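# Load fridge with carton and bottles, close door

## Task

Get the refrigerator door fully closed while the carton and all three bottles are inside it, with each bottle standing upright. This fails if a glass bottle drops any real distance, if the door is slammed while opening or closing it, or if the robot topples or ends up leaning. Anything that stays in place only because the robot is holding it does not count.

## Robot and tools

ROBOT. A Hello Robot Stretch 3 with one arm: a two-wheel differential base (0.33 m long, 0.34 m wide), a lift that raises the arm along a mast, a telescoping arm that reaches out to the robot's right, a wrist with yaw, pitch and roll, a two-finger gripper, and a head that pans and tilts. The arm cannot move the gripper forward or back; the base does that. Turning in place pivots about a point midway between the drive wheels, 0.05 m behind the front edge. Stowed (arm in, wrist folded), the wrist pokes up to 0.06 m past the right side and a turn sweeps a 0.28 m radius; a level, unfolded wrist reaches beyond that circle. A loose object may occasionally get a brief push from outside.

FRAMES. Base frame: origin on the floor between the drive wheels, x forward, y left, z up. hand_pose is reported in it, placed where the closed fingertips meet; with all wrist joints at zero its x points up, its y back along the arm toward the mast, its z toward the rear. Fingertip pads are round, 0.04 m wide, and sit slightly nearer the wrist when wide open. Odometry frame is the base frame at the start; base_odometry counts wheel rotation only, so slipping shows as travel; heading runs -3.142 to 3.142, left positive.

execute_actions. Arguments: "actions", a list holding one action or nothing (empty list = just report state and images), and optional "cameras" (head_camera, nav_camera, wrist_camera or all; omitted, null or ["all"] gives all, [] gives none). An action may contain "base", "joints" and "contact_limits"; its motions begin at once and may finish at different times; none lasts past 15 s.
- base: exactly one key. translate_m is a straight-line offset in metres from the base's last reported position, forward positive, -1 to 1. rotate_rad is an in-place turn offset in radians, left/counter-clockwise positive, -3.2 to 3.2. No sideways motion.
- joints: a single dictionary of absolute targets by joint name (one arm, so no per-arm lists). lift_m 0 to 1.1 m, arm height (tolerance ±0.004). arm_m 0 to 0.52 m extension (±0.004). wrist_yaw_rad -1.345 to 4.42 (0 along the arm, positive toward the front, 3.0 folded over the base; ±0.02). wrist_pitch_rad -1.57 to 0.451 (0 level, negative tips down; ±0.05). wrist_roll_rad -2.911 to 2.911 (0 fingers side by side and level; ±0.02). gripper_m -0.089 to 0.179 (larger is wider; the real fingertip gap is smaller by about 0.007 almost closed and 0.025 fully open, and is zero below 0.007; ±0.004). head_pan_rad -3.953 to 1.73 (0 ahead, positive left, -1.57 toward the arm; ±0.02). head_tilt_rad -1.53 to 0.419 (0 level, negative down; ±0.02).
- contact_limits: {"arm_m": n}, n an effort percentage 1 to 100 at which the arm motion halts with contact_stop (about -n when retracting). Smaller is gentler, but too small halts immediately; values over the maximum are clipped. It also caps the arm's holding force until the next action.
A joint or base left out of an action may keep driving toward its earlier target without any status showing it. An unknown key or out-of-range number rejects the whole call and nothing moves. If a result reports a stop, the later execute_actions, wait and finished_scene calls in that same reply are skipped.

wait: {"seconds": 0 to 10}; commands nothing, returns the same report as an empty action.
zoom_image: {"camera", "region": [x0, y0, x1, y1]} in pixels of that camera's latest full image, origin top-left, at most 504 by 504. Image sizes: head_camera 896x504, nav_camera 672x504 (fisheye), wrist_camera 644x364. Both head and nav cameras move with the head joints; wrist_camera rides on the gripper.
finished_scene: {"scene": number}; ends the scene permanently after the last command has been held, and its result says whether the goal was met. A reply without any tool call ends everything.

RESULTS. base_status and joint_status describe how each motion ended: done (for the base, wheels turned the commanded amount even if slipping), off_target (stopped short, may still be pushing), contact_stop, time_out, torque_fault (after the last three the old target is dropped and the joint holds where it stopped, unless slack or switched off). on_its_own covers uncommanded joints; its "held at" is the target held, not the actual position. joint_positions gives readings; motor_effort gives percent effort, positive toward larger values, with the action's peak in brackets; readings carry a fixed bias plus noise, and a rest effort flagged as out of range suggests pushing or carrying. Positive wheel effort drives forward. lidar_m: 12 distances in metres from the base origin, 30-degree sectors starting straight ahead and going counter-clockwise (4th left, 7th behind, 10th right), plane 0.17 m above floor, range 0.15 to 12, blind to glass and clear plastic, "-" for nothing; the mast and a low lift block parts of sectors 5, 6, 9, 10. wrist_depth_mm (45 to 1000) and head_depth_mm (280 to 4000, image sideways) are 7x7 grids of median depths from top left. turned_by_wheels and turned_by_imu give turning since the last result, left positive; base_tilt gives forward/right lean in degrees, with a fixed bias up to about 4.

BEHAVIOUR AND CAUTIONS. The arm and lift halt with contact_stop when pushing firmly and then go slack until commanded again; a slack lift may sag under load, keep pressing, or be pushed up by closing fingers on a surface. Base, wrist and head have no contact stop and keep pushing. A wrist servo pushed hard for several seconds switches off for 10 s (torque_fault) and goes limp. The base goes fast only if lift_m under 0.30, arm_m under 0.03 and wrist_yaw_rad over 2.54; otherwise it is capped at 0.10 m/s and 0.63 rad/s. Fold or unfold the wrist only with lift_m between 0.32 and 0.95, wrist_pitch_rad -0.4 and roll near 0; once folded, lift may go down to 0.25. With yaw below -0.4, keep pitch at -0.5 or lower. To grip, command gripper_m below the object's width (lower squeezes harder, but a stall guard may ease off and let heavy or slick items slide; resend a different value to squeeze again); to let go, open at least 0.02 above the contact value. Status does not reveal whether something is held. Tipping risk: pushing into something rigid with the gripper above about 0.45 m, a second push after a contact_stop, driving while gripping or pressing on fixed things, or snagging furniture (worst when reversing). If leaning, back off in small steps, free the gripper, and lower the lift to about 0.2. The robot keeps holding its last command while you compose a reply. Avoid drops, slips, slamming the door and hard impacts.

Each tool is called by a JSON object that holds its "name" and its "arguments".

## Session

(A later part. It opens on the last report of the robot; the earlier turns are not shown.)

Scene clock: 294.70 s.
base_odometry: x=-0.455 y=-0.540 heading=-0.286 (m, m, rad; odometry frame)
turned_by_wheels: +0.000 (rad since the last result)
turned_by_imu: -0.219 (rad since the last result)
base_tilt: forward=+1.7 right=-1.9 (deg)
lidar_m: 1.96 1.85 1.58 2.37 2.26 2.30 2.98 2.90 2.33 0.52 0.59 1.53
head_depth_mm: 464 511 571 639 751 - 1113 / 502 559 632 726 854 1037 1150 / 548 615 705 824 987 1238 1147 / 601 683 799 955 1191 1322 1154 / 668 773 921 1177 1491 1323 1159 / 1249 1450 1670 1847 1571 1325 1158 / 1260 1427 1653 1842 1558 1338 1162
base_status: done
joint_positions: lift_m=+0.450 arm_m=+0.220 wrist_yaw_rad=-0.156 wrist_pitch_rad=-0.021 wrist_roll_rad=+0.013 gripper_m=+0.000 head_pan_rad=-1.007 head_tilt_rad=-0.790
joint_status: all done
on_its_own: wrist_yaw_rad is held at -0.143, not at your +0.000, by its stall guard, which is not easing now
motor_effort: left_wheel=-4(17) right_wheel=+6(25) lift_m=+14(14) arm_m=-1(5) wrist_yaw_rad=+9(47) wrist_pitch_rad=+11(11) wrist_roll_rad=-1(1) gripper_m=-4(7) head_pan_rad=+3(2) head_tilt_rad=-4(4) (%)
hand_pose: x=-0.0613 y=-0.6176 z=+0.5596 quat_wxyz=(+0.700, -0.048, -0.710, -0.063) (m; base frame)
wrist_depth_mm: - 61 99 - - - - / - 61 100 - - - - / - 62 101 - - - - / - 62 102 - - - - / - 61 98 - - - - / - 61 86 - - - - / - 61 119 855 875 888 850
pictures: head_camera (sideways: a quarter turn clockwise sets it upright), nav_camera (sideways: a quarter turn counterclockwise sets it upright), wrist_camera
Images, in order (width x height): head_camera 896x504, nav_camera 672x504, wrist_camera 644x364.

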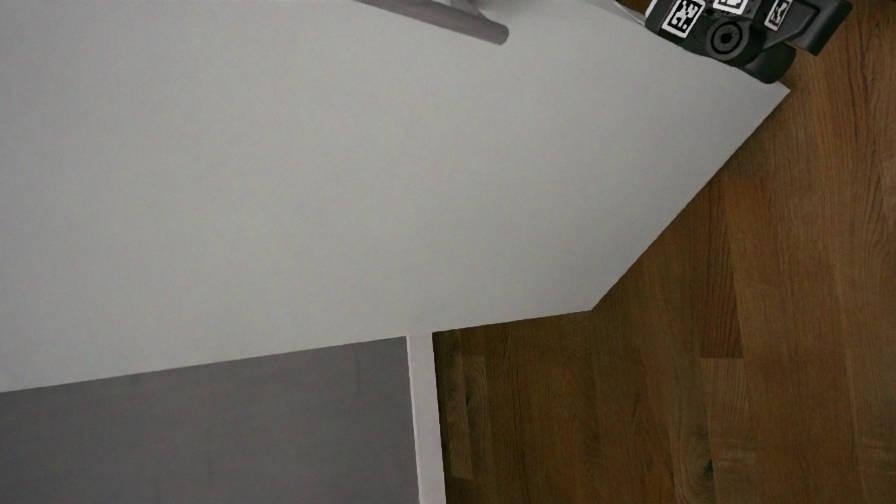

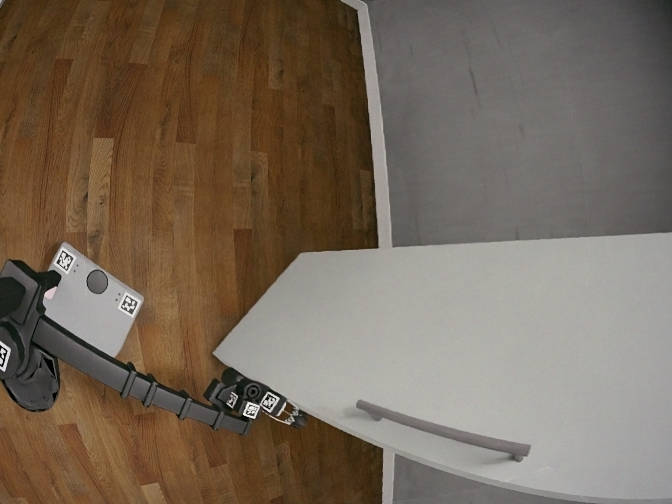

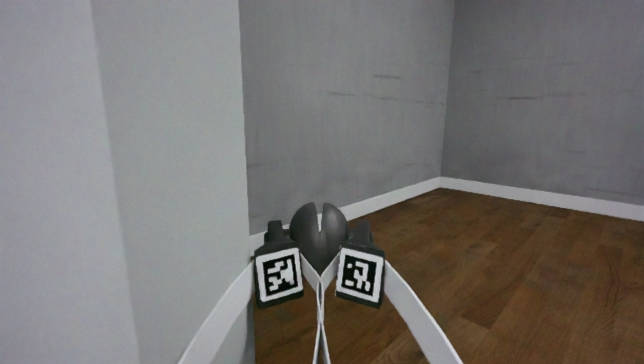

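{"name": "execute_actions", "arguments": {"actions": [{"base":{"translate_m":-0.2}}], "cameras": []}}

{"name": "execute_actions", "arguments": {"actions": [{"base":{"rotate_rad":0.22},"joints":{"arm_m":0.45,"wrist_yaw_rad":0.3,"head_pan_rad":-1.3}}]}}

Scene clock: 301.83 s.
base_odometry: x=-0.647 y=-0.484 heading=-0.286 (m, m, rad; odometry frame)
turned_by_wheels: +0.000 (rad since the last result)
turned_by_imu: +0.001 (rad since the last result)
base_tilt: forward=+1.9 right=-2.2 (deg)
lidar_m: 2.11 2.02 1.69 2.27 2.15 2.18 2.82 2.74 2.51 1.12 0.56 0.95
head_depth_mm: 1427 1664 1928 1864 1546 - 1109 / 458 529 677 1767 1537 1327 1162 / 473 530 620 731 909 1246 1146 / 530 603 700 839 1044 1270 1152 / 589 683 810 1000 1308 1335 1161 / 662 786 957 1241 1535 1337 1158 / 758 942 1787 1915 1567 1330 1159
base_status: done
joint_positions: lift_m=+0.450 arm_m=+0.220 wrist_yaw_rad=-0.146 wrist_pitch_rad=-0.021 wrist_roll_rad=+0.013 gripper_m=+0.000 head_pan_rad=-1.007 head_tilt_rad=-0.790
joint_status: not commanded
on_its_own: wrist_yaw_rad is held at -0.143, not at your +0.000, by its stall guard, which is not easing now
motor_effort: left_wheel=+1(8) right_wheel=+0(3) lift_m=+14(14) arm_m=-1(1) wrist_yaw_rad=+1(9) wrist_pitch_rad=+11(11) wrist_roll_rad=-1(0) gripper_m=-3(3) head_pan_rad=+2(2) head_tilt_rad=-4(4) (%)
hand_pose: x=-0.0586 y=-0.6180 z=+0.5596 quat_wxyz=(+0.700, -0.044, -0.710, -0.059) (m; base frame)
wrist_depth_mm: 494 - - - - - - / 509 - - - - - - / 529 - - - - - - / 545 - - - - - - / 554 - - - - - - / 588 - - - - - - / 634 819 852 910 862 885 883
pictures: none
No camera images: the call's "cameras" was empty. Leave "cameras" out to get every camera's image.

Scene clock: 304.77 s.
base_odometry: x=-0.647 y=-0.484 heading=-0.066 (m, m, rad; odometry frame)
turned_by_wheels: +0.220 (rad since the last result)
turned_by_imu: +0.198 (rad since the last result)
base_tilt: forward=+1.8 right=-1.9 (deg)
lidar_m: 2.04 2.01 1.69 2.15 2.14 2.32 2.77 2.74 2.06 0.53 0.57 1.74
head_depth_mm: 1521 1739 2023 1860 1549 1331 1148 / 1433 1693 1979 1918 1483 1320 1151 / 460 539 1167 1371 1509 1299 1143 / 444 508 592 708 884 1176 1153 / 475 544 658 834 1085 1298 1157 / 551 648 795 1019 1416 1333 1161 / 623 756 959 1788 1584 1335 1160
base_status: done
joint_positions: lift_m=+0.450 arm_m=+0.450 wrist_yaw_rad=+0.298 wrist_pitch_rad=-0.021 wrist_roll_rad=+0.013 gripper_m=+0.000 head_pan_rad=-1.293 head_tilt_rad=-0.791
joint_status: all done
motor_effort: left_wheel=-1(19) right_wheel=+1(23) lift_m=+14(14) arm_m=+3(2) wrist_yaw_rad=+2(36) wrist_pitch_rad=+11(12) wrist_roll_rad=-1(0) gripper_m=-2(5) head_pan_rad=-3(20) head_tilt_rad=-3(3) (%)
hand_pose: x=+0.0536 y=-0.8391 z=+0.5596 quat_wxyz=(+0.696, +0.113, -0.702, +0.097) (m; base frame)
wrist_depth_mm: 550 712 765 394 917 962 - / 544 748 763 402 929 - - / 544 760 811 416 - - - / 461 540 550 434 - - - / 547 581 588 - - - - / 500 466 476 468 - - - / 517 483 508 491 892 857 864
pictures: head_camera (sideways: a quarter turn clockwise sets it upright), nav_camera (sideways: a quarter turn counterclockwise sets it upright), wrist_camera
Images, in order (width x height): head_camera 896x504, nav_camera 672x504, wrist_camera 644x364.

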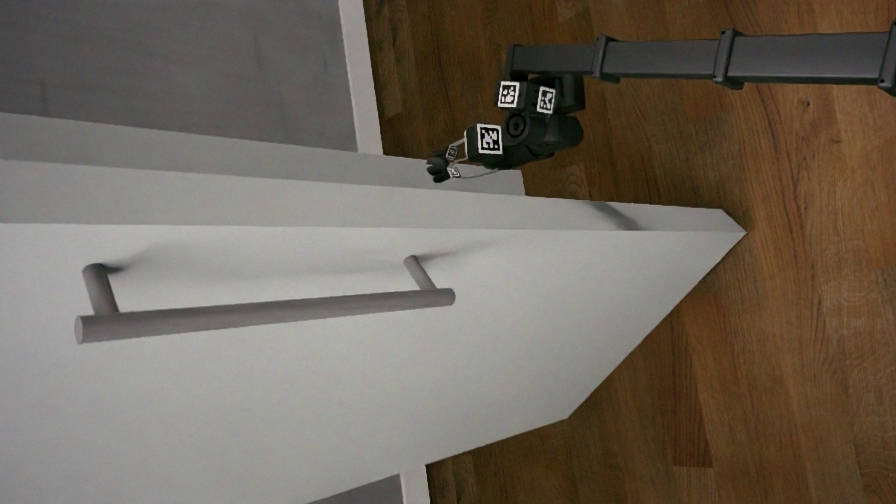

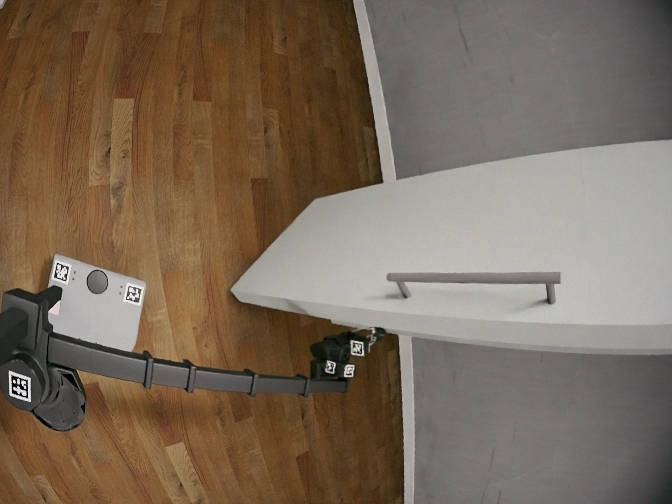

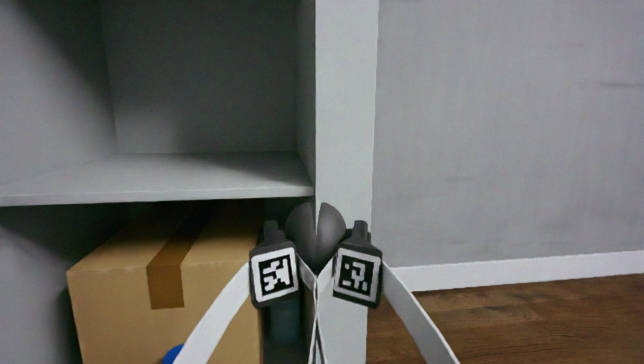

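{"name": "execute_actions", "arguments": {"actions": [{"base":{"translate_m":0.2},"joints":{"arm_m":0.40,"wrist_yaw_rad":0.5}}]}}

{"name": "execute_actions", "arguments": {"actions": [{"base":{"translate_m":0.2},"joints":{"arm_m":0.30}}]}}

Scene clock: 311.83 s.
base_odometry: x=-0.447 y=-0.497 heading=-0.067 (m, m, rad; odometry frame)
turned_by_wheels: -0.001 (rad since the last result)
turned_by_imu: -0.196 (rad since the last result)
base_tilt: forward=+1.8 right=-1.9 (deg)
lidar_m: 1.98 1.87 1.59 2.33 2.22 2.26 2.92 2.88 2.39 0.51 0.57 1.56
head_depth_mm: 1649 1905 2201 1864 1557 1322 1148 / 429 532 2106 1876 1477 1330 1152 / 422 478 554 662 825 1240 1151 / 446 498 580 709 890 1176 1157 / 483 555 655 795 1020 1263 1163 / 518 603 721 900 1192 1333 1155 / 559 661 806 1034 1534 1337 1158
base_status: done
joint_positions: lift_m=+0.450 arm_m=+0.400 wrist_yaw_rad=+0.501 wrist_pitch_rad=-0.026 wrist_roll_rad=+0.012 gripper_m=+0.000 head_pan_rad=-1.293 head_tilt_rad=-0.791
joint_status: all done
on_its_own: right_wheel is at rest, and its effort (+22) is outside its rest range (-18 to +18)
motor_effort: left_wheel=-15(18) right_wheel=+22(24) lift_m=+15(14) arm_m=+0(3) wrist_yaw_rad=-1(3) wrist_pitch_rad=+14(15) wrist_roll_rad=+0(0) gripper_m=-1(3) head_pan_rad=-3(3) head_tilt_rad=-4(3) (%)
hand_pose: x=+0.1012 y=-0.7691 z=+0.5583 quat_wxyz=(+0.683, +0.185, -0.687, +0.165) (m; base frame)
wrist_depth_mm: 450 708 766 788 421 - - / 447 702 796 821 436 - - / 439 699 813 787 456 - - / 425 529 642 540 468 - - / 436 589 579 - - - - / 440 498 498 697 - - - / 444 535 524 607 534 860 871
pictures: head_camera (sideways: a quarter turn clockwise sets it upright), nav_camera (sideways: a quarter turn counterclockwise sets it upright), wrist_camera
Images, in order (width x height): head_camera 896x504, nav_camera 672x504, wrist_camera 644x364.

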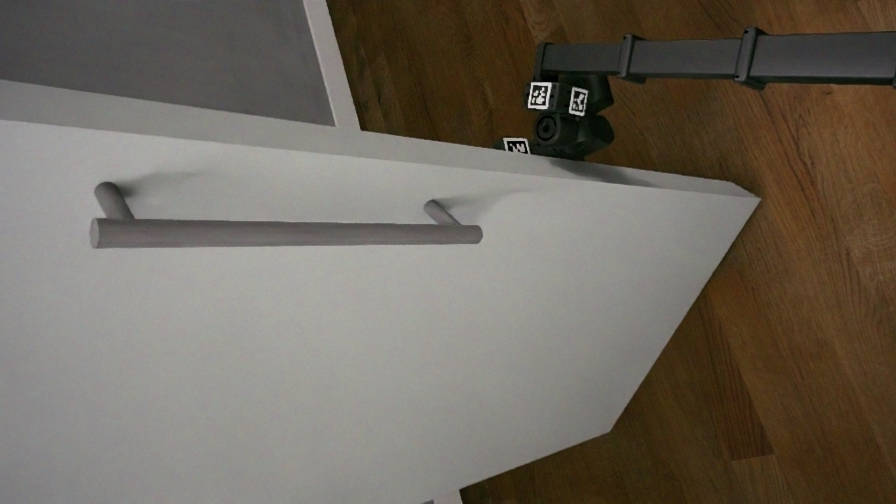

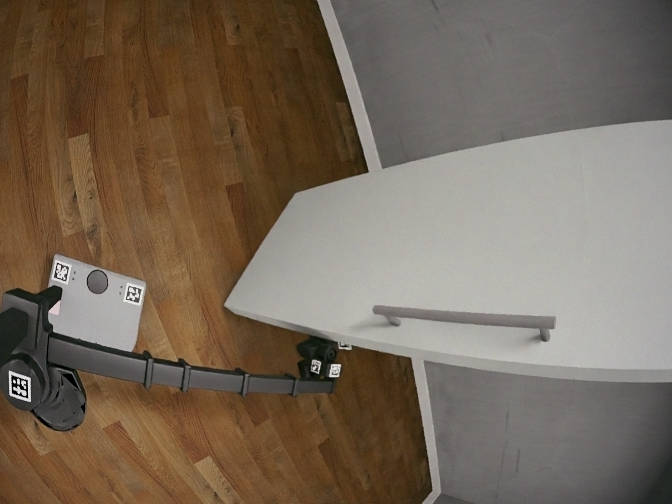

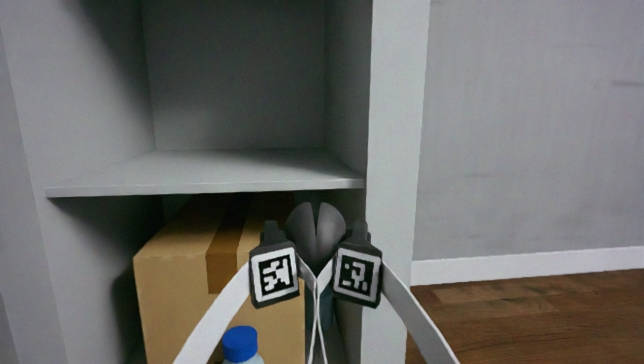

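Scene clock: 314.87 s.
base_odometry: x=-0.248 y=-0.511 heading=-0.068 (m, m, rad; odometry frame)
turned_by_wheels: -0.001 (rad since the last result)
turned_by_imu: -0.253 (rad since the last result)
base_tilt: forward=+1.8 right=-2.1 (deg)
lidar_m: 1.59 1.75 1.75 1.53 2.31 2.30 2.59 3.00 2.99 0.41 0.44 0.79
head_depth_mm: 2018 2412 2367 1879 1552 1321 1159 / 340 428 2213 1877 1593 1287 1152 / 330 370 431 519 644 930 1136 / 347 368 432 536 679 897 1135 / 366 421 494 601 760 1044 1157 / 388 450 534 657 860 1247 1149 / 414 485 583 734 994 1306 1161
base_status: done
joint_positions: lift_m=+0.450 arm_m=+0.300 wrist_yaw_rad=+0.499 wrist_pitch_rad=-0.028 wrist_roll_rad=+0.012 gripper_m=+0.000 head_pan_rad=-1.293 head_tilt_rad=-0.791
joint_status: all done
on_its_own: right_wheel is at rest, and its effort (+23) is outside its rest range (-18 to +18)
motor_effort: left_wheel=-13(14) right_wheel=+23(23) lift_m=+14(14) arm_m=-1(2) wrist_yaw_rad=+0(0) wrist_pitch_rad=+14(15) wrist_roll_rad=+0(0) gripper_m=-3(1) head_pan_rad=-3(3) head_tilt_rad=-4(3) (%)
hand_pose: x=+0.1009 y=-0.6694 z=+0.5579 quat_wxyz=(+0.684, +0.185, -0.687, +0.164) (m; base frame)
wrist_depth_mm: 663 753 832 524 - - - / 615 768 833 544 - - - / 613 781 866 560 - - - / 493 621 631 578 - - - / 574 565 571 - - - - / 547 515 557 641 - - - / 531 540 594 647 872 851 889
pictures: head_camera (sideways: a quarter turn clockwise sets it upright), nav_camera (sideways: a quarter turn counterclockwise sets it upright), wrist_camera
Images, in order (width x height): head_camera 896x504, nav_camera 672x504, wrist_camera 644x364.

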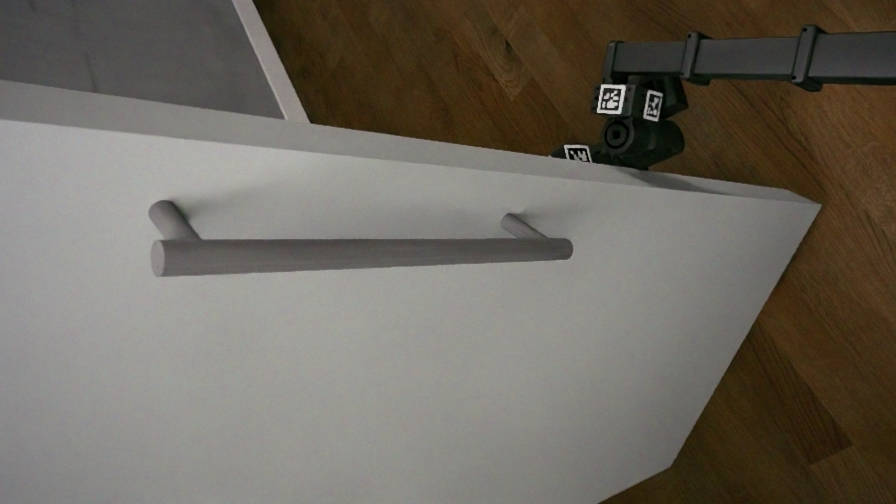

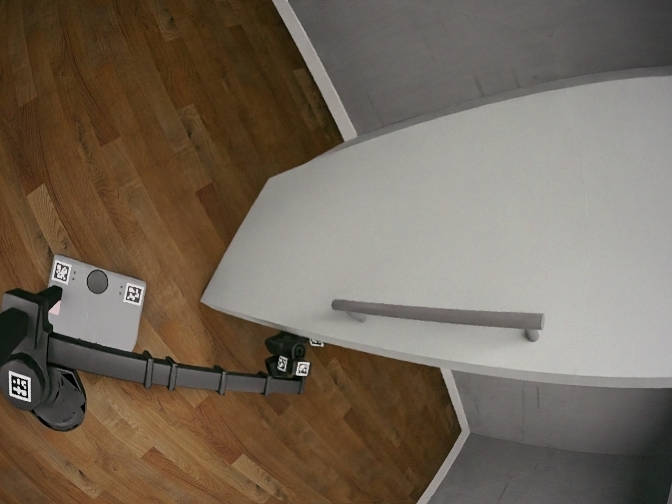

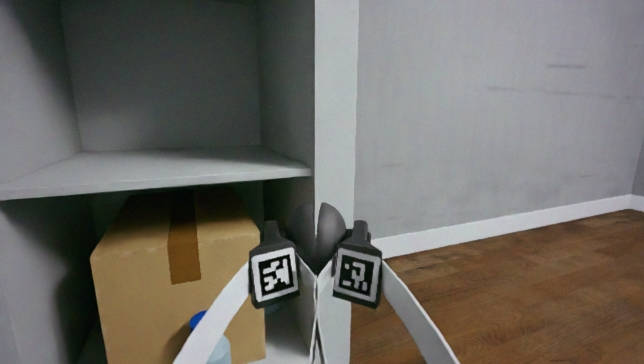

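{"name": "execute_actions", "arguments": {"actions": [{"joints":{"wrist_yaw_rad":1.3}}]}}

Scene clock: 321.03 s.
base_odometry: x=-0.248 y=-0.511 heading=-0.067 (m, m, rad; odometry frame)
turned_by_wheels: +0.001 (rad since the last result)
turned_by_imu: +0.000 (rad since the last result)
base_tilt: forward=+1.6 right=-2.1 (deg)
lidar_m: 1.59 1.75 1.75 1.53 2.31 2.30 2.59 3.00 2.98 0.33 0.34 0.77
head_depth_mm: 1997 2357 2370 1869 1542 1320 1157 / 1842 2130 2288 1879 1598 1319 1155 / 291 321 386 1712 1497 1267 1148 / - 299 343 411 511 676 1004 / 290 311 372 427 515 833 1131 / 304 347 413 536 722 1099 1165 / 333 396 487 636 913 1311 1166
base_status: not commanded
joint_positions: lift_m=+0.450 arm_m=+0.300 wrist_yaw_rad=+1.297 wrist_pitch_rad=-0.022 wrist_roll_rad=+0.012 gripper_m=+0.000 head_pan_rad=-1.293 head_tilt_rad=-0.791
joint_status: all done
motor_effort: left_wheel=+0(14) right_wheel=+0(24) lift_m=+14(15) arm_m=-1(1) wrist_yaw_rad=+1(7) wrist_pitch_rad=+11(14) wrist_roll_rad=+0(0) gripper_m=-3(3) head_pan_rad=-3(3) head_tilt_rad=-3(3) (%)
hand_pose: x=+0.2247 y=-0.5143 z=+0.5593 quat_wxyz=(+0.565, +0.436, -0.562, +0.418) (m; base frame)
wrist_depth_mm: - 96 162 487 784 767 690 / - 98 163 504 832 792 686 / - 98 165 524 839 778 691 / - 99 167 540 668 556 519 / - 99 161 - 694 585 580 / - 100 143 579 565 513 533 / - 101 194 600 606 509 542
pictures: head_camera (sideways: a quarter turn clockwise sets it upright), nav_camera (sideways: a quarter turn counterclockwise sets it upright), wrist_camera
Images, in order (width x height): head_camera 896x504, nav_camera 672x504, wrist_camera 644x364.

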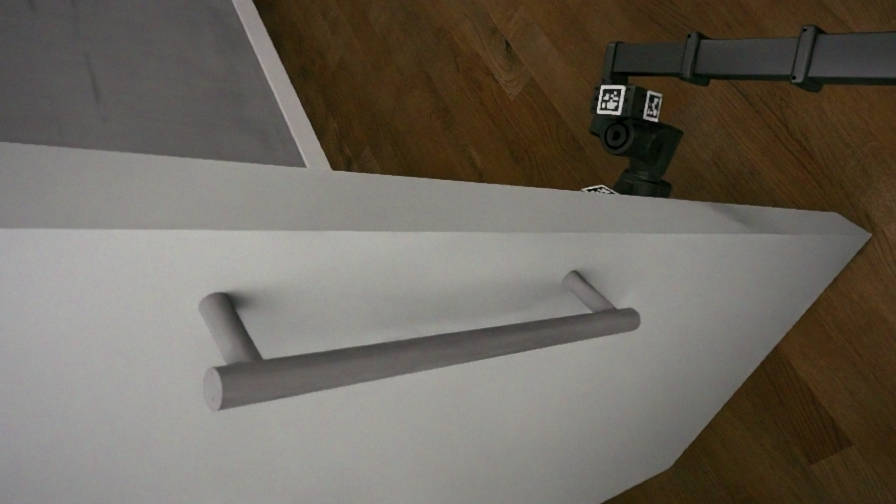

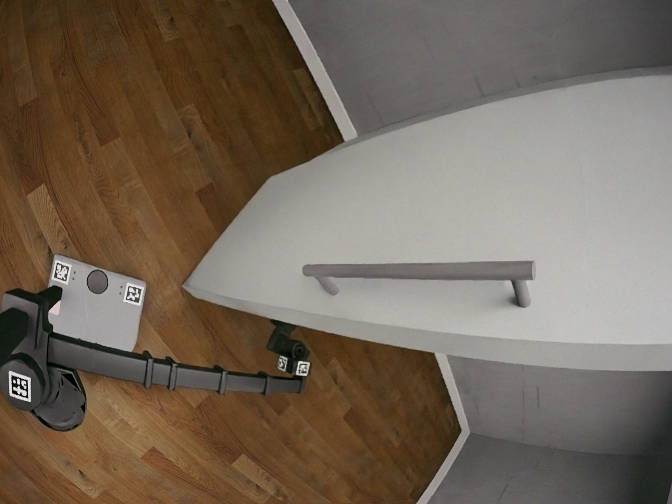

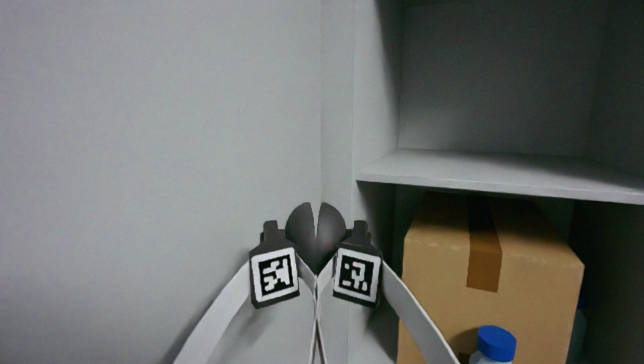

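{"name": "execute_actions", "arguments": {"actions": [{"base":{"translate_m":-0.45},"joints":{"wrist_yaw_rad":0.0,"arm_m":0.05}}], "cameras": []}}

{"name": "execute_actions", "arguments": {"actions": [{"base":{"rotate_rad":0.65},"joints":{"head_pan_rad":-1.4,"head_tilt_rad":-0.7}}]}}

Scene clock: 332.97 s.
base_odometry: x=-0.697 y=-0.481 heading=-0.067 (m, m, rad; odometry frame)
turned_by_wheels: +0.000 (rad since the last result)
turned_by_imu: +0.002 (rad since the last result)
base_tilt: forward=+1.8 right=-2.0 (deg)
lidar_m: 1.97 2.05 1.65 2.27 1.96 1.96 2.21 2.72 2.71 2.16 1.19 0.61
head_depth_mm: 2522 2878 2350 1879 1546 1320 1161 / 2301 2665 2340 1859 1546 1322 1173 / 2081 2412 2394 1876 1559 1315 1152 / 1930 2204 2352 1897 1565 1325 1146 / 1808 2045 2214 1881 1562 1323 1153 / 1680 1870 2134 1877 1570 1326 1161 / 1573 1711 1377 1618 1544 1335 1139
base_status: done
joint_positions: lift_m=+0.450 arm_m=+0.050 wrist_yaw_rad=+0.002 wrist_pitch_rad=-0.021 wrist_roll_rad=+0.012 gripper_m=+0.000 head_pan_rad=-1.293 head_tilt_rad=-0.791
joint_status: all done
motor_effort: left_wheel=+1(3) right_wheel=-1(5) lift_m=+15(15) arm_m=-3(5) wrist_yaw_rad=-2(3) wrist_pitch_rad=+11(11) wrist_roll_rad=+0(0) gripper_m=-3(1) head_pan_rad=-3(3) head_tilt_rad=-3(4) (%)
hand_pose: x=-0.0210 y=-0.4510 z=+0.5595 quat_wxyz=(+0.703, +0.008, -0.711, -0.007) (m; base frame)
wrist_depth_mm: - - - - - - - / - - - - - - - / - - - - - - - / - - - - - - - / - - - - - - - / - - - - - - - / 829 854 850 879 892 866 853
pictures: none
No camera images: the call's "cameras" was empty. Leave "cameras" out to get every camera's image.

Scene clock: 334.93 s.
base_odometry: x=-0.697 y=-0.481 heading=+0.583 (m, m, rad; odometry frame)
turned_by_wheels: +0.650 (rad since the last result)
turned_by_imu: +0.636 (rad since the last result)
base_tilt: forward=+1.8 right=-2.0 (deg)
lidar_m: 2.04 1.65 2.24 1.96 1.99 2.36 2.72 2.71 1.99 1.19 0.60 2.11
head_depth_mm: 1572 1767 2015 2061 1657 1383 1190 / 1061 1239 1950 2003 1672 1388 1180 / 1350 1332 1505 1670 1655 1426 1235 / 1414 1496 1668 1610 1665 1400 1192 / 1399 1442 1664 1598 1539 1109 1191 / 508 549 606 726 1587 1409 1196 / 478 848 1803 2036 1704 1400 1197
base_status: done
joint_positions: lift_m=+0.450 arm_m=+0.050 wrist_yaw_rad=+0.002 wrist_pitch_rad=-0.021 wrist_roll_rad=+0.012 gripper_m=+0.000 head_pan_rad=-1.393 head_tilt_rad=-0.705
joint_status: all done
motor_effort: left_wheel=-1(6) right_wheel=+1(5) lift_m=+15(15) arm_m=-3(3) wrist_yaw_rad=-2(2) wrist_pitch_rad=+11(11) wrist_roll_rad=+0(0) gripper_m=-3(3) head_pan_rad=-3(12) head_tilt_rad=+2(10) (%)
hand_pose: x=-0.0210 y=-0.4510 z=+0.5595 quat_wxyz=(+0.703, +0.008, -0.711, -0.007) (m; base frame)
wrist_depth_mm: 256 780 - 930 - - - / 262 780 - - - - - / 267 815 - - - - - / 276 835 - - - - - / 284 727 968 - - - - / 292 608 949 - - - - / 298 521 878 859 886 883 854
pictures: head_camera (sideways: a quarter turn clockwise sets it upright), nav_camera (sideways: a quarter turn counterclockwise sets it upright), wrist_camera
Images, in order (width x height): head_camera 896x504, nav_camera 672x504, wrist_camera 644x364.

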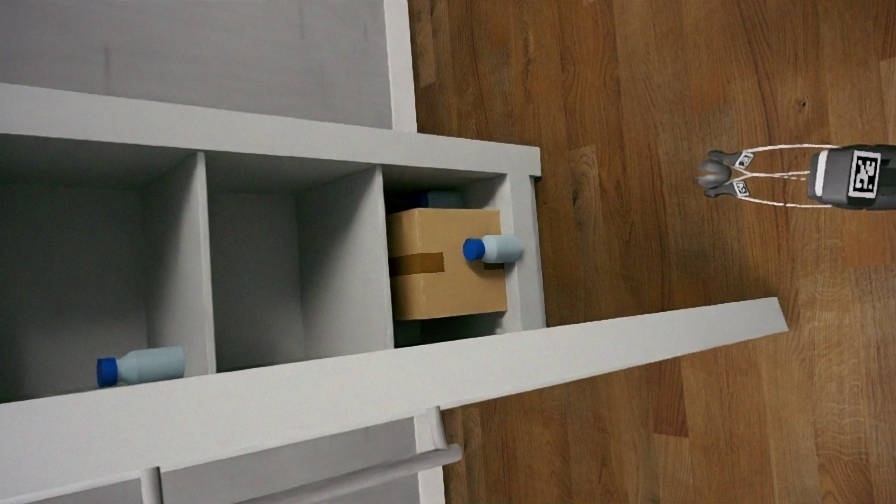

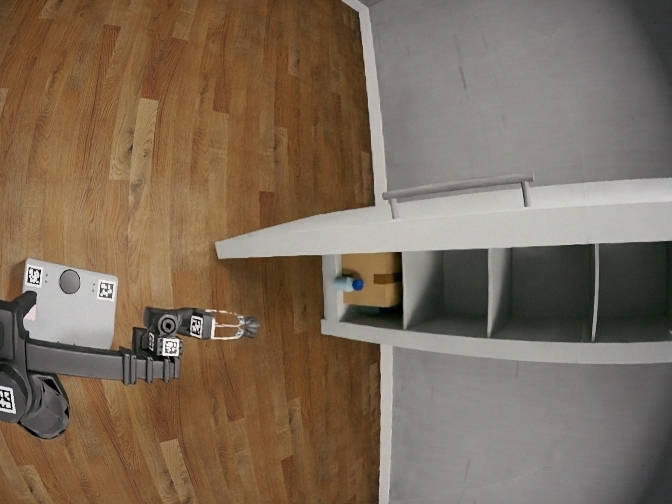

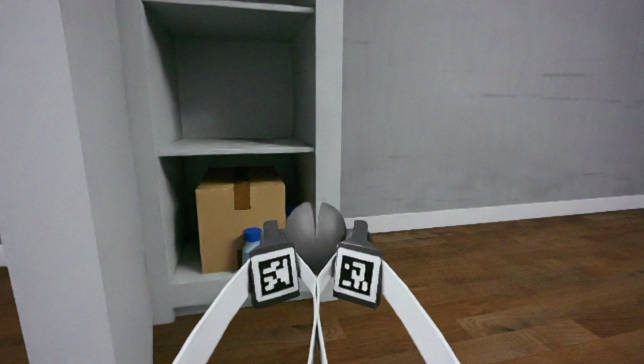

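{"name": "execute_actions", "arguments": {"actions": [{"base":{"rotate_rad":-1.2},"joints":{"arm_m":0}}], "cameras": []}}

{"name": "execute_actions", "arguments": {"actions": [{"base":{"translate_m":0.24}}], "cameras": []}}

{"name": "execute_actions", "arguments": {"actions": [{"base":{"rotate_rad":1.2},"joints":{"lift_m":0.2,"wrist_pitch_rad":-0.3,"gripper_m":0.1,"head_tilt_rad":-0.9}}]}}

Scene clock: 346.97 s.
base_odometry: x=-0.697 y=-0.481 heading=-0.617 (m, m, rad; odometry frame)
turned_by_wheels: -1.200 (rad since the last result)
turned_by_imu: -1.175 (rad since the last result)
base_tilt: forward=+1.8 right=-2.0 (deg)
lidar_m: 0.61 1.95 2.05 1.65 2.24 1.98 1.96 2.18 2.74 2.71 2.19 1.20
head_depth_mm: 2294 2527 2691 2067 1654 1386 1181 / 2322 2579 2786 2071 1656 1384 1198 / 2395 2692 2784 2091 1659 1413 1214 / 2449 2776 2795 2093 1668 1403 1194 / 2519 2842 2769 2108 1681 1397 1196 / 2640 2949 2809 2099 1676 1408 1196 / 2630 2838 2837 2141 1668 1404 1200
base_status: done
joint_positions: lift_m=+0.450 arm_m=+0.000 wrist_yaw_rad=+0.002 wrist_pitch_rad=-0.021 wrist_roll_rad=+0.012 gripper_m=+0.000 head_pan_rad=-1.393 head_tilt_rad=-0.705
joint_status: all done
motor_effort: left_wheel=+2(6) right_wheel=-1(4) lift_m=+14(14) arm_m=-3(5) wrist_yaw_rad=-1(2) wrist_pitch_rad=+11(11) wrist_roll_rad=+0(0) gripper_m=-3(1) head_pan_rad=-3(3) head_tilt_rad=+2(1) (%)
hand_pose: x=-0.0210 y=-0.4010 z=+0.5595 quat_wxyz=(+0.703, +0.008, -0.711, -0.007) (m; base frame)
wrist_depth_mm: - - - - - - - / - - - - - - - / - - - - - - - / - - - - - - - / - - - - - - - / - - - - - - - / 852 867 865 874 880 866 864
pictures: none
No camera images: the call's "cameras" was empty. Leave "cameras" out to get every camera's image.

Scene clock: 350.33 s.
base_odometry: x=-0.501 y=-0.620 heading=-0.617 (m, m, rad; odometry frame)
turned_by_wheels: +0.000 (rad since the last result)
turned_by_imu: -0.001 (rad since the last result)
base_tilt: forward=+1.7 right=-2.0 (deg)
lidar_m: 0.37 1.69 2.01 1.99 1.71 2.21 2.19 2.44 2.78 2.75 1.90 0.96
head_depth_mm: 2291 2538 2772 2044 1643 1384 1186 / 2358 2667 2787 2071 1664 1387 1183 / 2442 2727 2773 2064 1665 1417 1215 / 2452 2798 2804 2068 1664 1387 1192 / 2577 2902 2831 2074 1673 1397 1195 / 2662 2910 2836 2140 1677 1408 1204 / 2403 2499 2591 2108 1673 1393 1203
base_status: done
joint_positions: lift_m=+0.450 arm_m=+0.000 wrist_yaw_rad=+0.002 wrist_pitch_rad=-0.021 wrist_roll_rad=+0.012 gripper_m=+0.000 head_pan_rad=-1.393 head_tilt_rad=-0.705
joint_status: not commanded
motor_effort: left_wheel=+1(6) right_wheel=-2(2) lift_m=+14(14) arm_m=-3(3) wrist_yaw_rad=-1(1) wrist_pitch_rad=+11(11) wrist_roll_rad=+0(0) gripper_m=-2(3) head_pan_rad=-3(2) head_tilt_rad=+2(1) (%)
hand_pose: x=-0.0210 y=-0.4010 z=+0.5595 quat_wxyz=(+0.703, +0.008, -0.711, -0.007) (m; base frame)
wrist_depth_mm: - - - - - - - / - - - - - - - / - - - - - - - / - - - - - - - / - - - - - - - / - - - - - - - / 859 841 870 878 895 889 865
pictures: none
No camera images: the call's "cameras" was empty. Leave "cameras" out to get every camera's image.

Scene clock: 353.43 s.
base_odometry: x=-0.501 y=-0.620 heading=+0.583 (m, m, rad; odometry frame)
turned_by_wheels: +1.200 (rad since the last result)
turned_by_imu: +1.175 (rad since the last result)
base_tilt: forward=+1.8 right=-2.1 (deg)
lidar_m: 2.00 1.70 2.39 2.19 2.22 2.66 2.75 2.76 1.73 0.37 0.37 1.84
head_depth_mm: 900 1610 1891 1692 1438 1262 1118 / 972 1090 1256 1583 1447 1256 1128 / 1074 1412 1336 1544 1450 1267 1145 / 1077 1425 1334 1470 1460 1263 1126 / 984 1395 446 524 657 1085 1130 / 296 337 394 533 1457 1270 1127 / 292 1443 1817 1624 1463 1274 1131
base_status: done
joint_positions: lift_m=+0.200 arm_m=+0.000 wrist_yaw_rad=+0.002 wrist_pitch_rad=-0.316 wrist_roll_rad=+0.012 gripper_m=+0.100 head_pan_rad=-1.393 head_tilt_rad=-0.889
joint_status: all done
motor_effort: left_wheel=-1(6) right_wheel=+2(3) lift_m=+14(15) arm_m=-3(3) wrist_yaw_rad=-2(2) wrist_pitch_rad=+8(10) wrist_roll_rad=+0(0) gripper_m=+1(81) head_pan_rad=-2(3) head_tilt_rad=-4(16) (%)
hand_pose: x=-0.0211 y=-0.3813 z=+0.2366 quat_wxyz=(+0.694, +0.111, -0.702, -0.112) (m; base frame)
wrist_depth_mm: 261 604 657 699 - - - / 236 638 701 787 - - - / 206 681 732 793 962 - - / 185 505 669 698 684 693 699 / 167 349 521 531 547 541 541 / 151 233 425 431 419 434 435 / 157 350 366 366 372 371 367
pictures: head_camera (sideways: a quarter turn clockwise sets it upright), nav_camera (sideways: a quarter turn counterclockwise sets it upright), wrist_camera
Images, in order (width x height): head_camera 896x504, nav_camera 672x504, wrist_camera 644x364.

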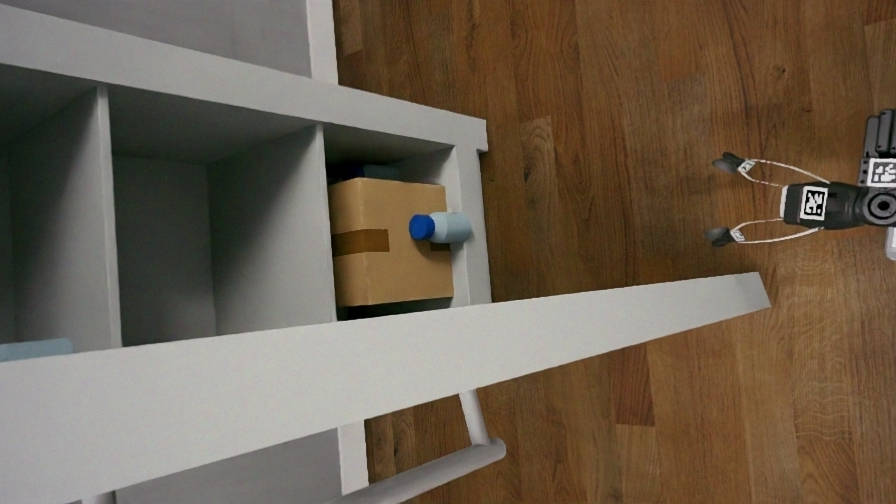

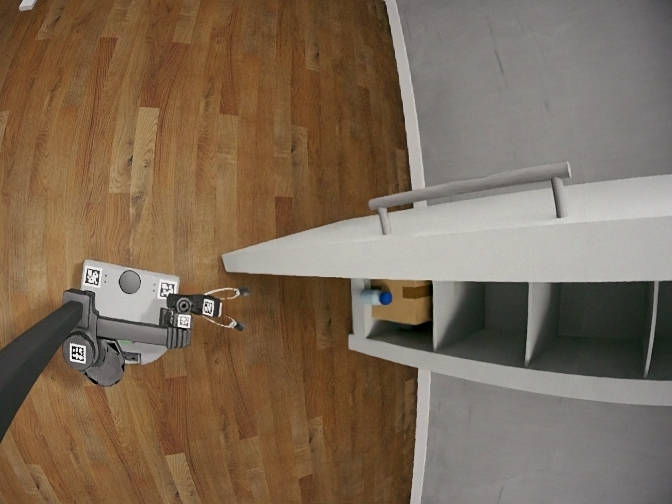

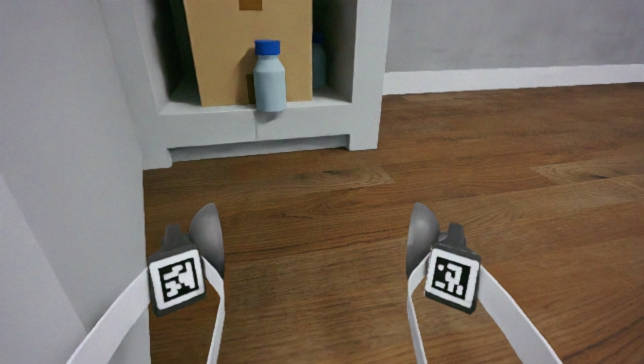

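{"name": "execute_actions", "arguments": {"actions": [{"joints":{"arm_m":0.3,"wrist_pitch_rad":-0.1,"gripper_m":0.08}}]}}

Scene clock: 364.57 s.
base_odometry: x=-0.501 y=-0.620 heading=+0.583 (m, m, rad; odometry frame)
turned_by_wheels: +0.000 (rad since the last result)
turned_by_imu: +0.000 (rad since the last result)
base_tilt: forward=+1.8 right=-2.0 (deg)
lidar_m: 2.00 1.71 2.39 2.19 2.23 2.65 2.75 2.76 1.73 0.37 0.37 1.84
head_depth_mm: 902 1624 1918 1707 1457 1267 1123 / 974 1085 1252 1590 1455 1266 1121 / 1069 1406 1335 1548 1484 1243 1117 / 1079 1422 1341 1472 1451 1267 1128 / 983 1392 1229 523 659 1090 1124 / 296 337 393 532 1457 1267 1129 / 293 351 1807 1621 1470 1268 1136
base_status: not commanded
joint_positions: lift_m=+0.200 arm_m=+0.300 wrist_yaw_rad=+0.002 wrist_pitch_rad=-0.121 wrist_roll_rad=+0.012 gripper_m=+0.080 head_pan_rad=-1.393 head_tilt_rad=-0.889
joint_status: all done
motor_effort: left_wheel=-1(1) right_wheel=+1(1) lift_m=+14(14) arm_m=+3(5) wrist_yaw_rad=-2(1) wrist_pitch_rad=+10(12) wrist_roll_rad=+0(0) gripper_m=+0(73) head_pan_rad=-3(3) head_tilt_rad=-5(4) (%)
hand_pose: x=-0.0211 y=-0.6961 z=+0.2844 quat_wxyz=(+0.702, +0.043, -0.710, -0.043) (m; base frame)
wrist_depth_mm: 427 717 745 636 452 - - / 426 421 441 523 469 - - / 414 455 459 538 498 - - / 404 469 455 553 524 - - / 410 484 465 518 533 758 762 / 422 457 515 535 536 572 568 / 428 456 458 457 453 462 455
pictures: head_camera (sideways: a quarter turn clockwise sets it upright), nav_camera (sideways: a quarter turn counterclockwise sets it upright), wrist_camera
Images, in order (width x height): head_camera 896x504, nav_camera 672x504, wrist_camera 644x364.

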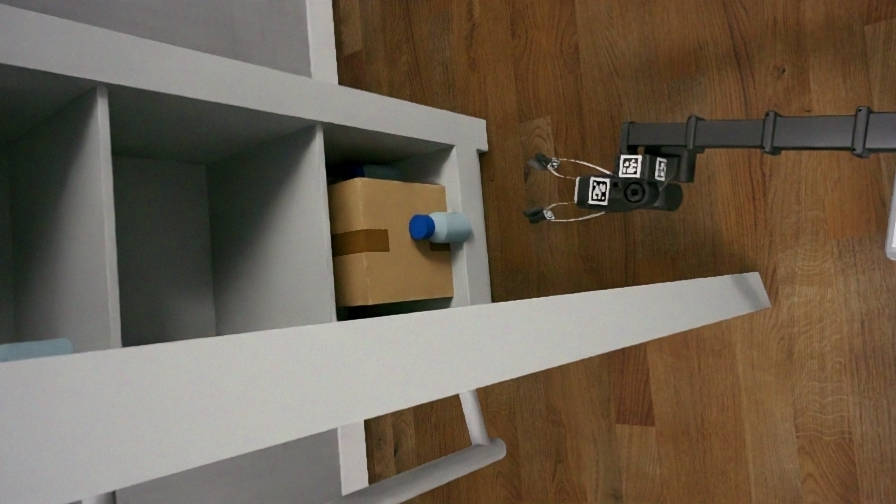

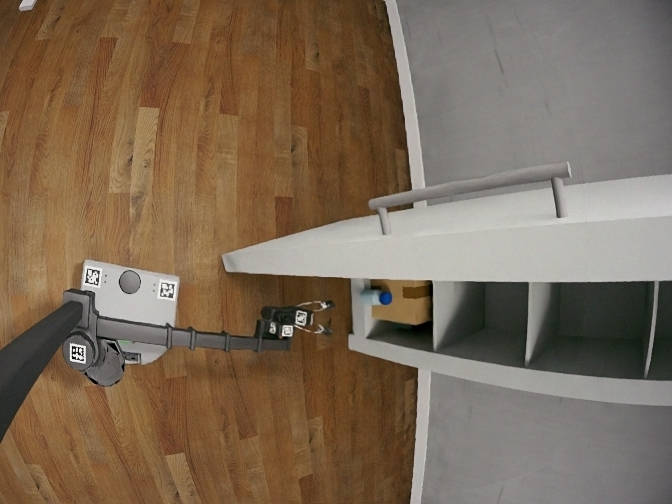

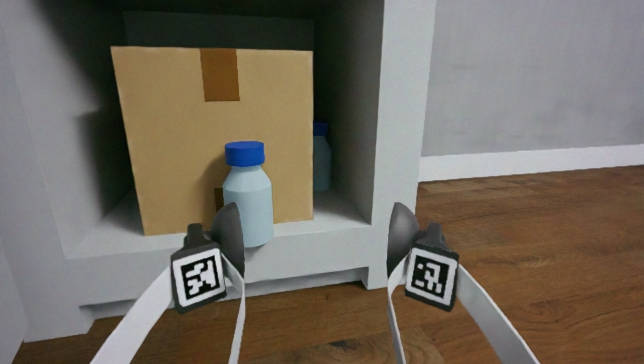

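{"name": "execute_actions", "arguments": {"actions": [{"base":{"rotate_rad":0.105},"joints":{"arm_m":0.42,"wrist_pitch_rad":0.0,"lift_m":0.16,"gripper_m":0.11}}], "cameras": ["head_camera","wrist_camera"]}}

Scene clock: 370.93 s.
base_odometry: x=-0.501 y=-0.620 heading=+0.688 (m, m, rad; odometry frame)
turned_by_wheels: +0.105 (rad since the last result)
turned_by_imu: +0.102 (rad since the last result)
base_tilt: forward=+1.8 right=-2.0 (deg)
lidar_m: 2.00 1.70 2.37 2.19 2.25 2.86 2.75 2.47 1.05 0.37 0.37 1.97
head_depth_mm: 978 1048 1206 1663 1454 1263 1119 / 1072 1396 1323 1534 1455 1261 1126 / 1074 1424 1342 1470 1517 1265 1126 / 996 1392 1259 1417 1393 1210 1127 / 298 343 404 507 1375 1245 1130 / 303 1515 1902 1631 1463 1279 1129 / 1314 1480 1779 1697 1456 1269 1132
base_status: done
joint_positions: lift_m=+0.160 arm_m=+0.420 wrist_yaw_rad=+0.002 wrist_pitch_rad=-0.021 wrist_roll_rad=+0.012 gripper_m=+0.110 head_pan_rad=-1.393 head_tilt_rad=-0.889
joint_status: all done
motor_effort: left_wheel=-1(6) right_wheel=+0(8) lift_m=+14(15) arm_m=+3(4) wrist_yaw_rad=-2(0) wrist_pitch_rad=+11(12) wrist_roll_rad=-1(0) gripper_m=+1(81) head_pan_rad=-3(3) head_tilt_rad=-4(5) (%)
hand_pose: x=-0.0210 y=-0.8203 z=+0.2695 quat_wxyz=(+0.703, +0.008, -0.711, -0.007) (m; base frame)
wrist_depth_mm: 294 463 577 641 515 329 895 / 295 427 335 342 426 337 955 / 293 420 346 359 436 350 946 / 293 416 355 361 432 359 - / 303 417 371 328 438 373 856 / 311 351 376 337 376 389 606 / 320 335 348 361 380 399 474
pictures: head_camera (sideways: a quarter turn clockwise sets it upright), wrist_camera
Images, in order (width x height): head_camera 896x504, wrist_camera 644x364.

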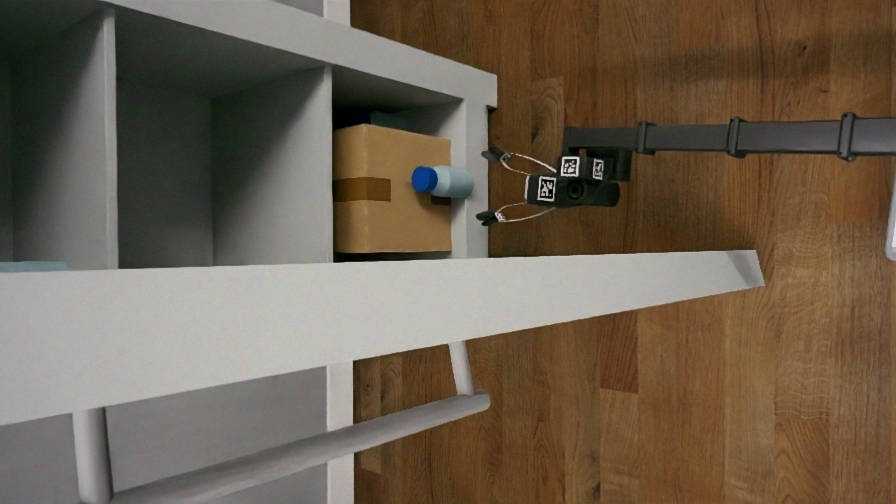

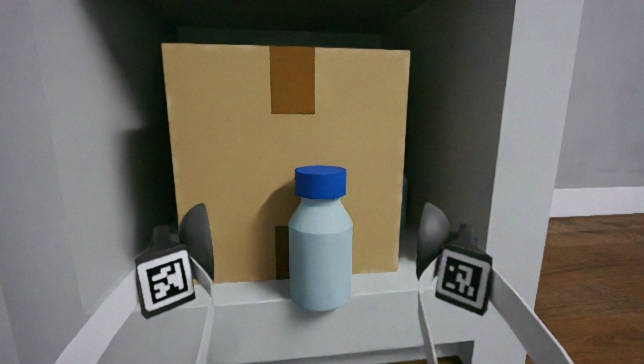

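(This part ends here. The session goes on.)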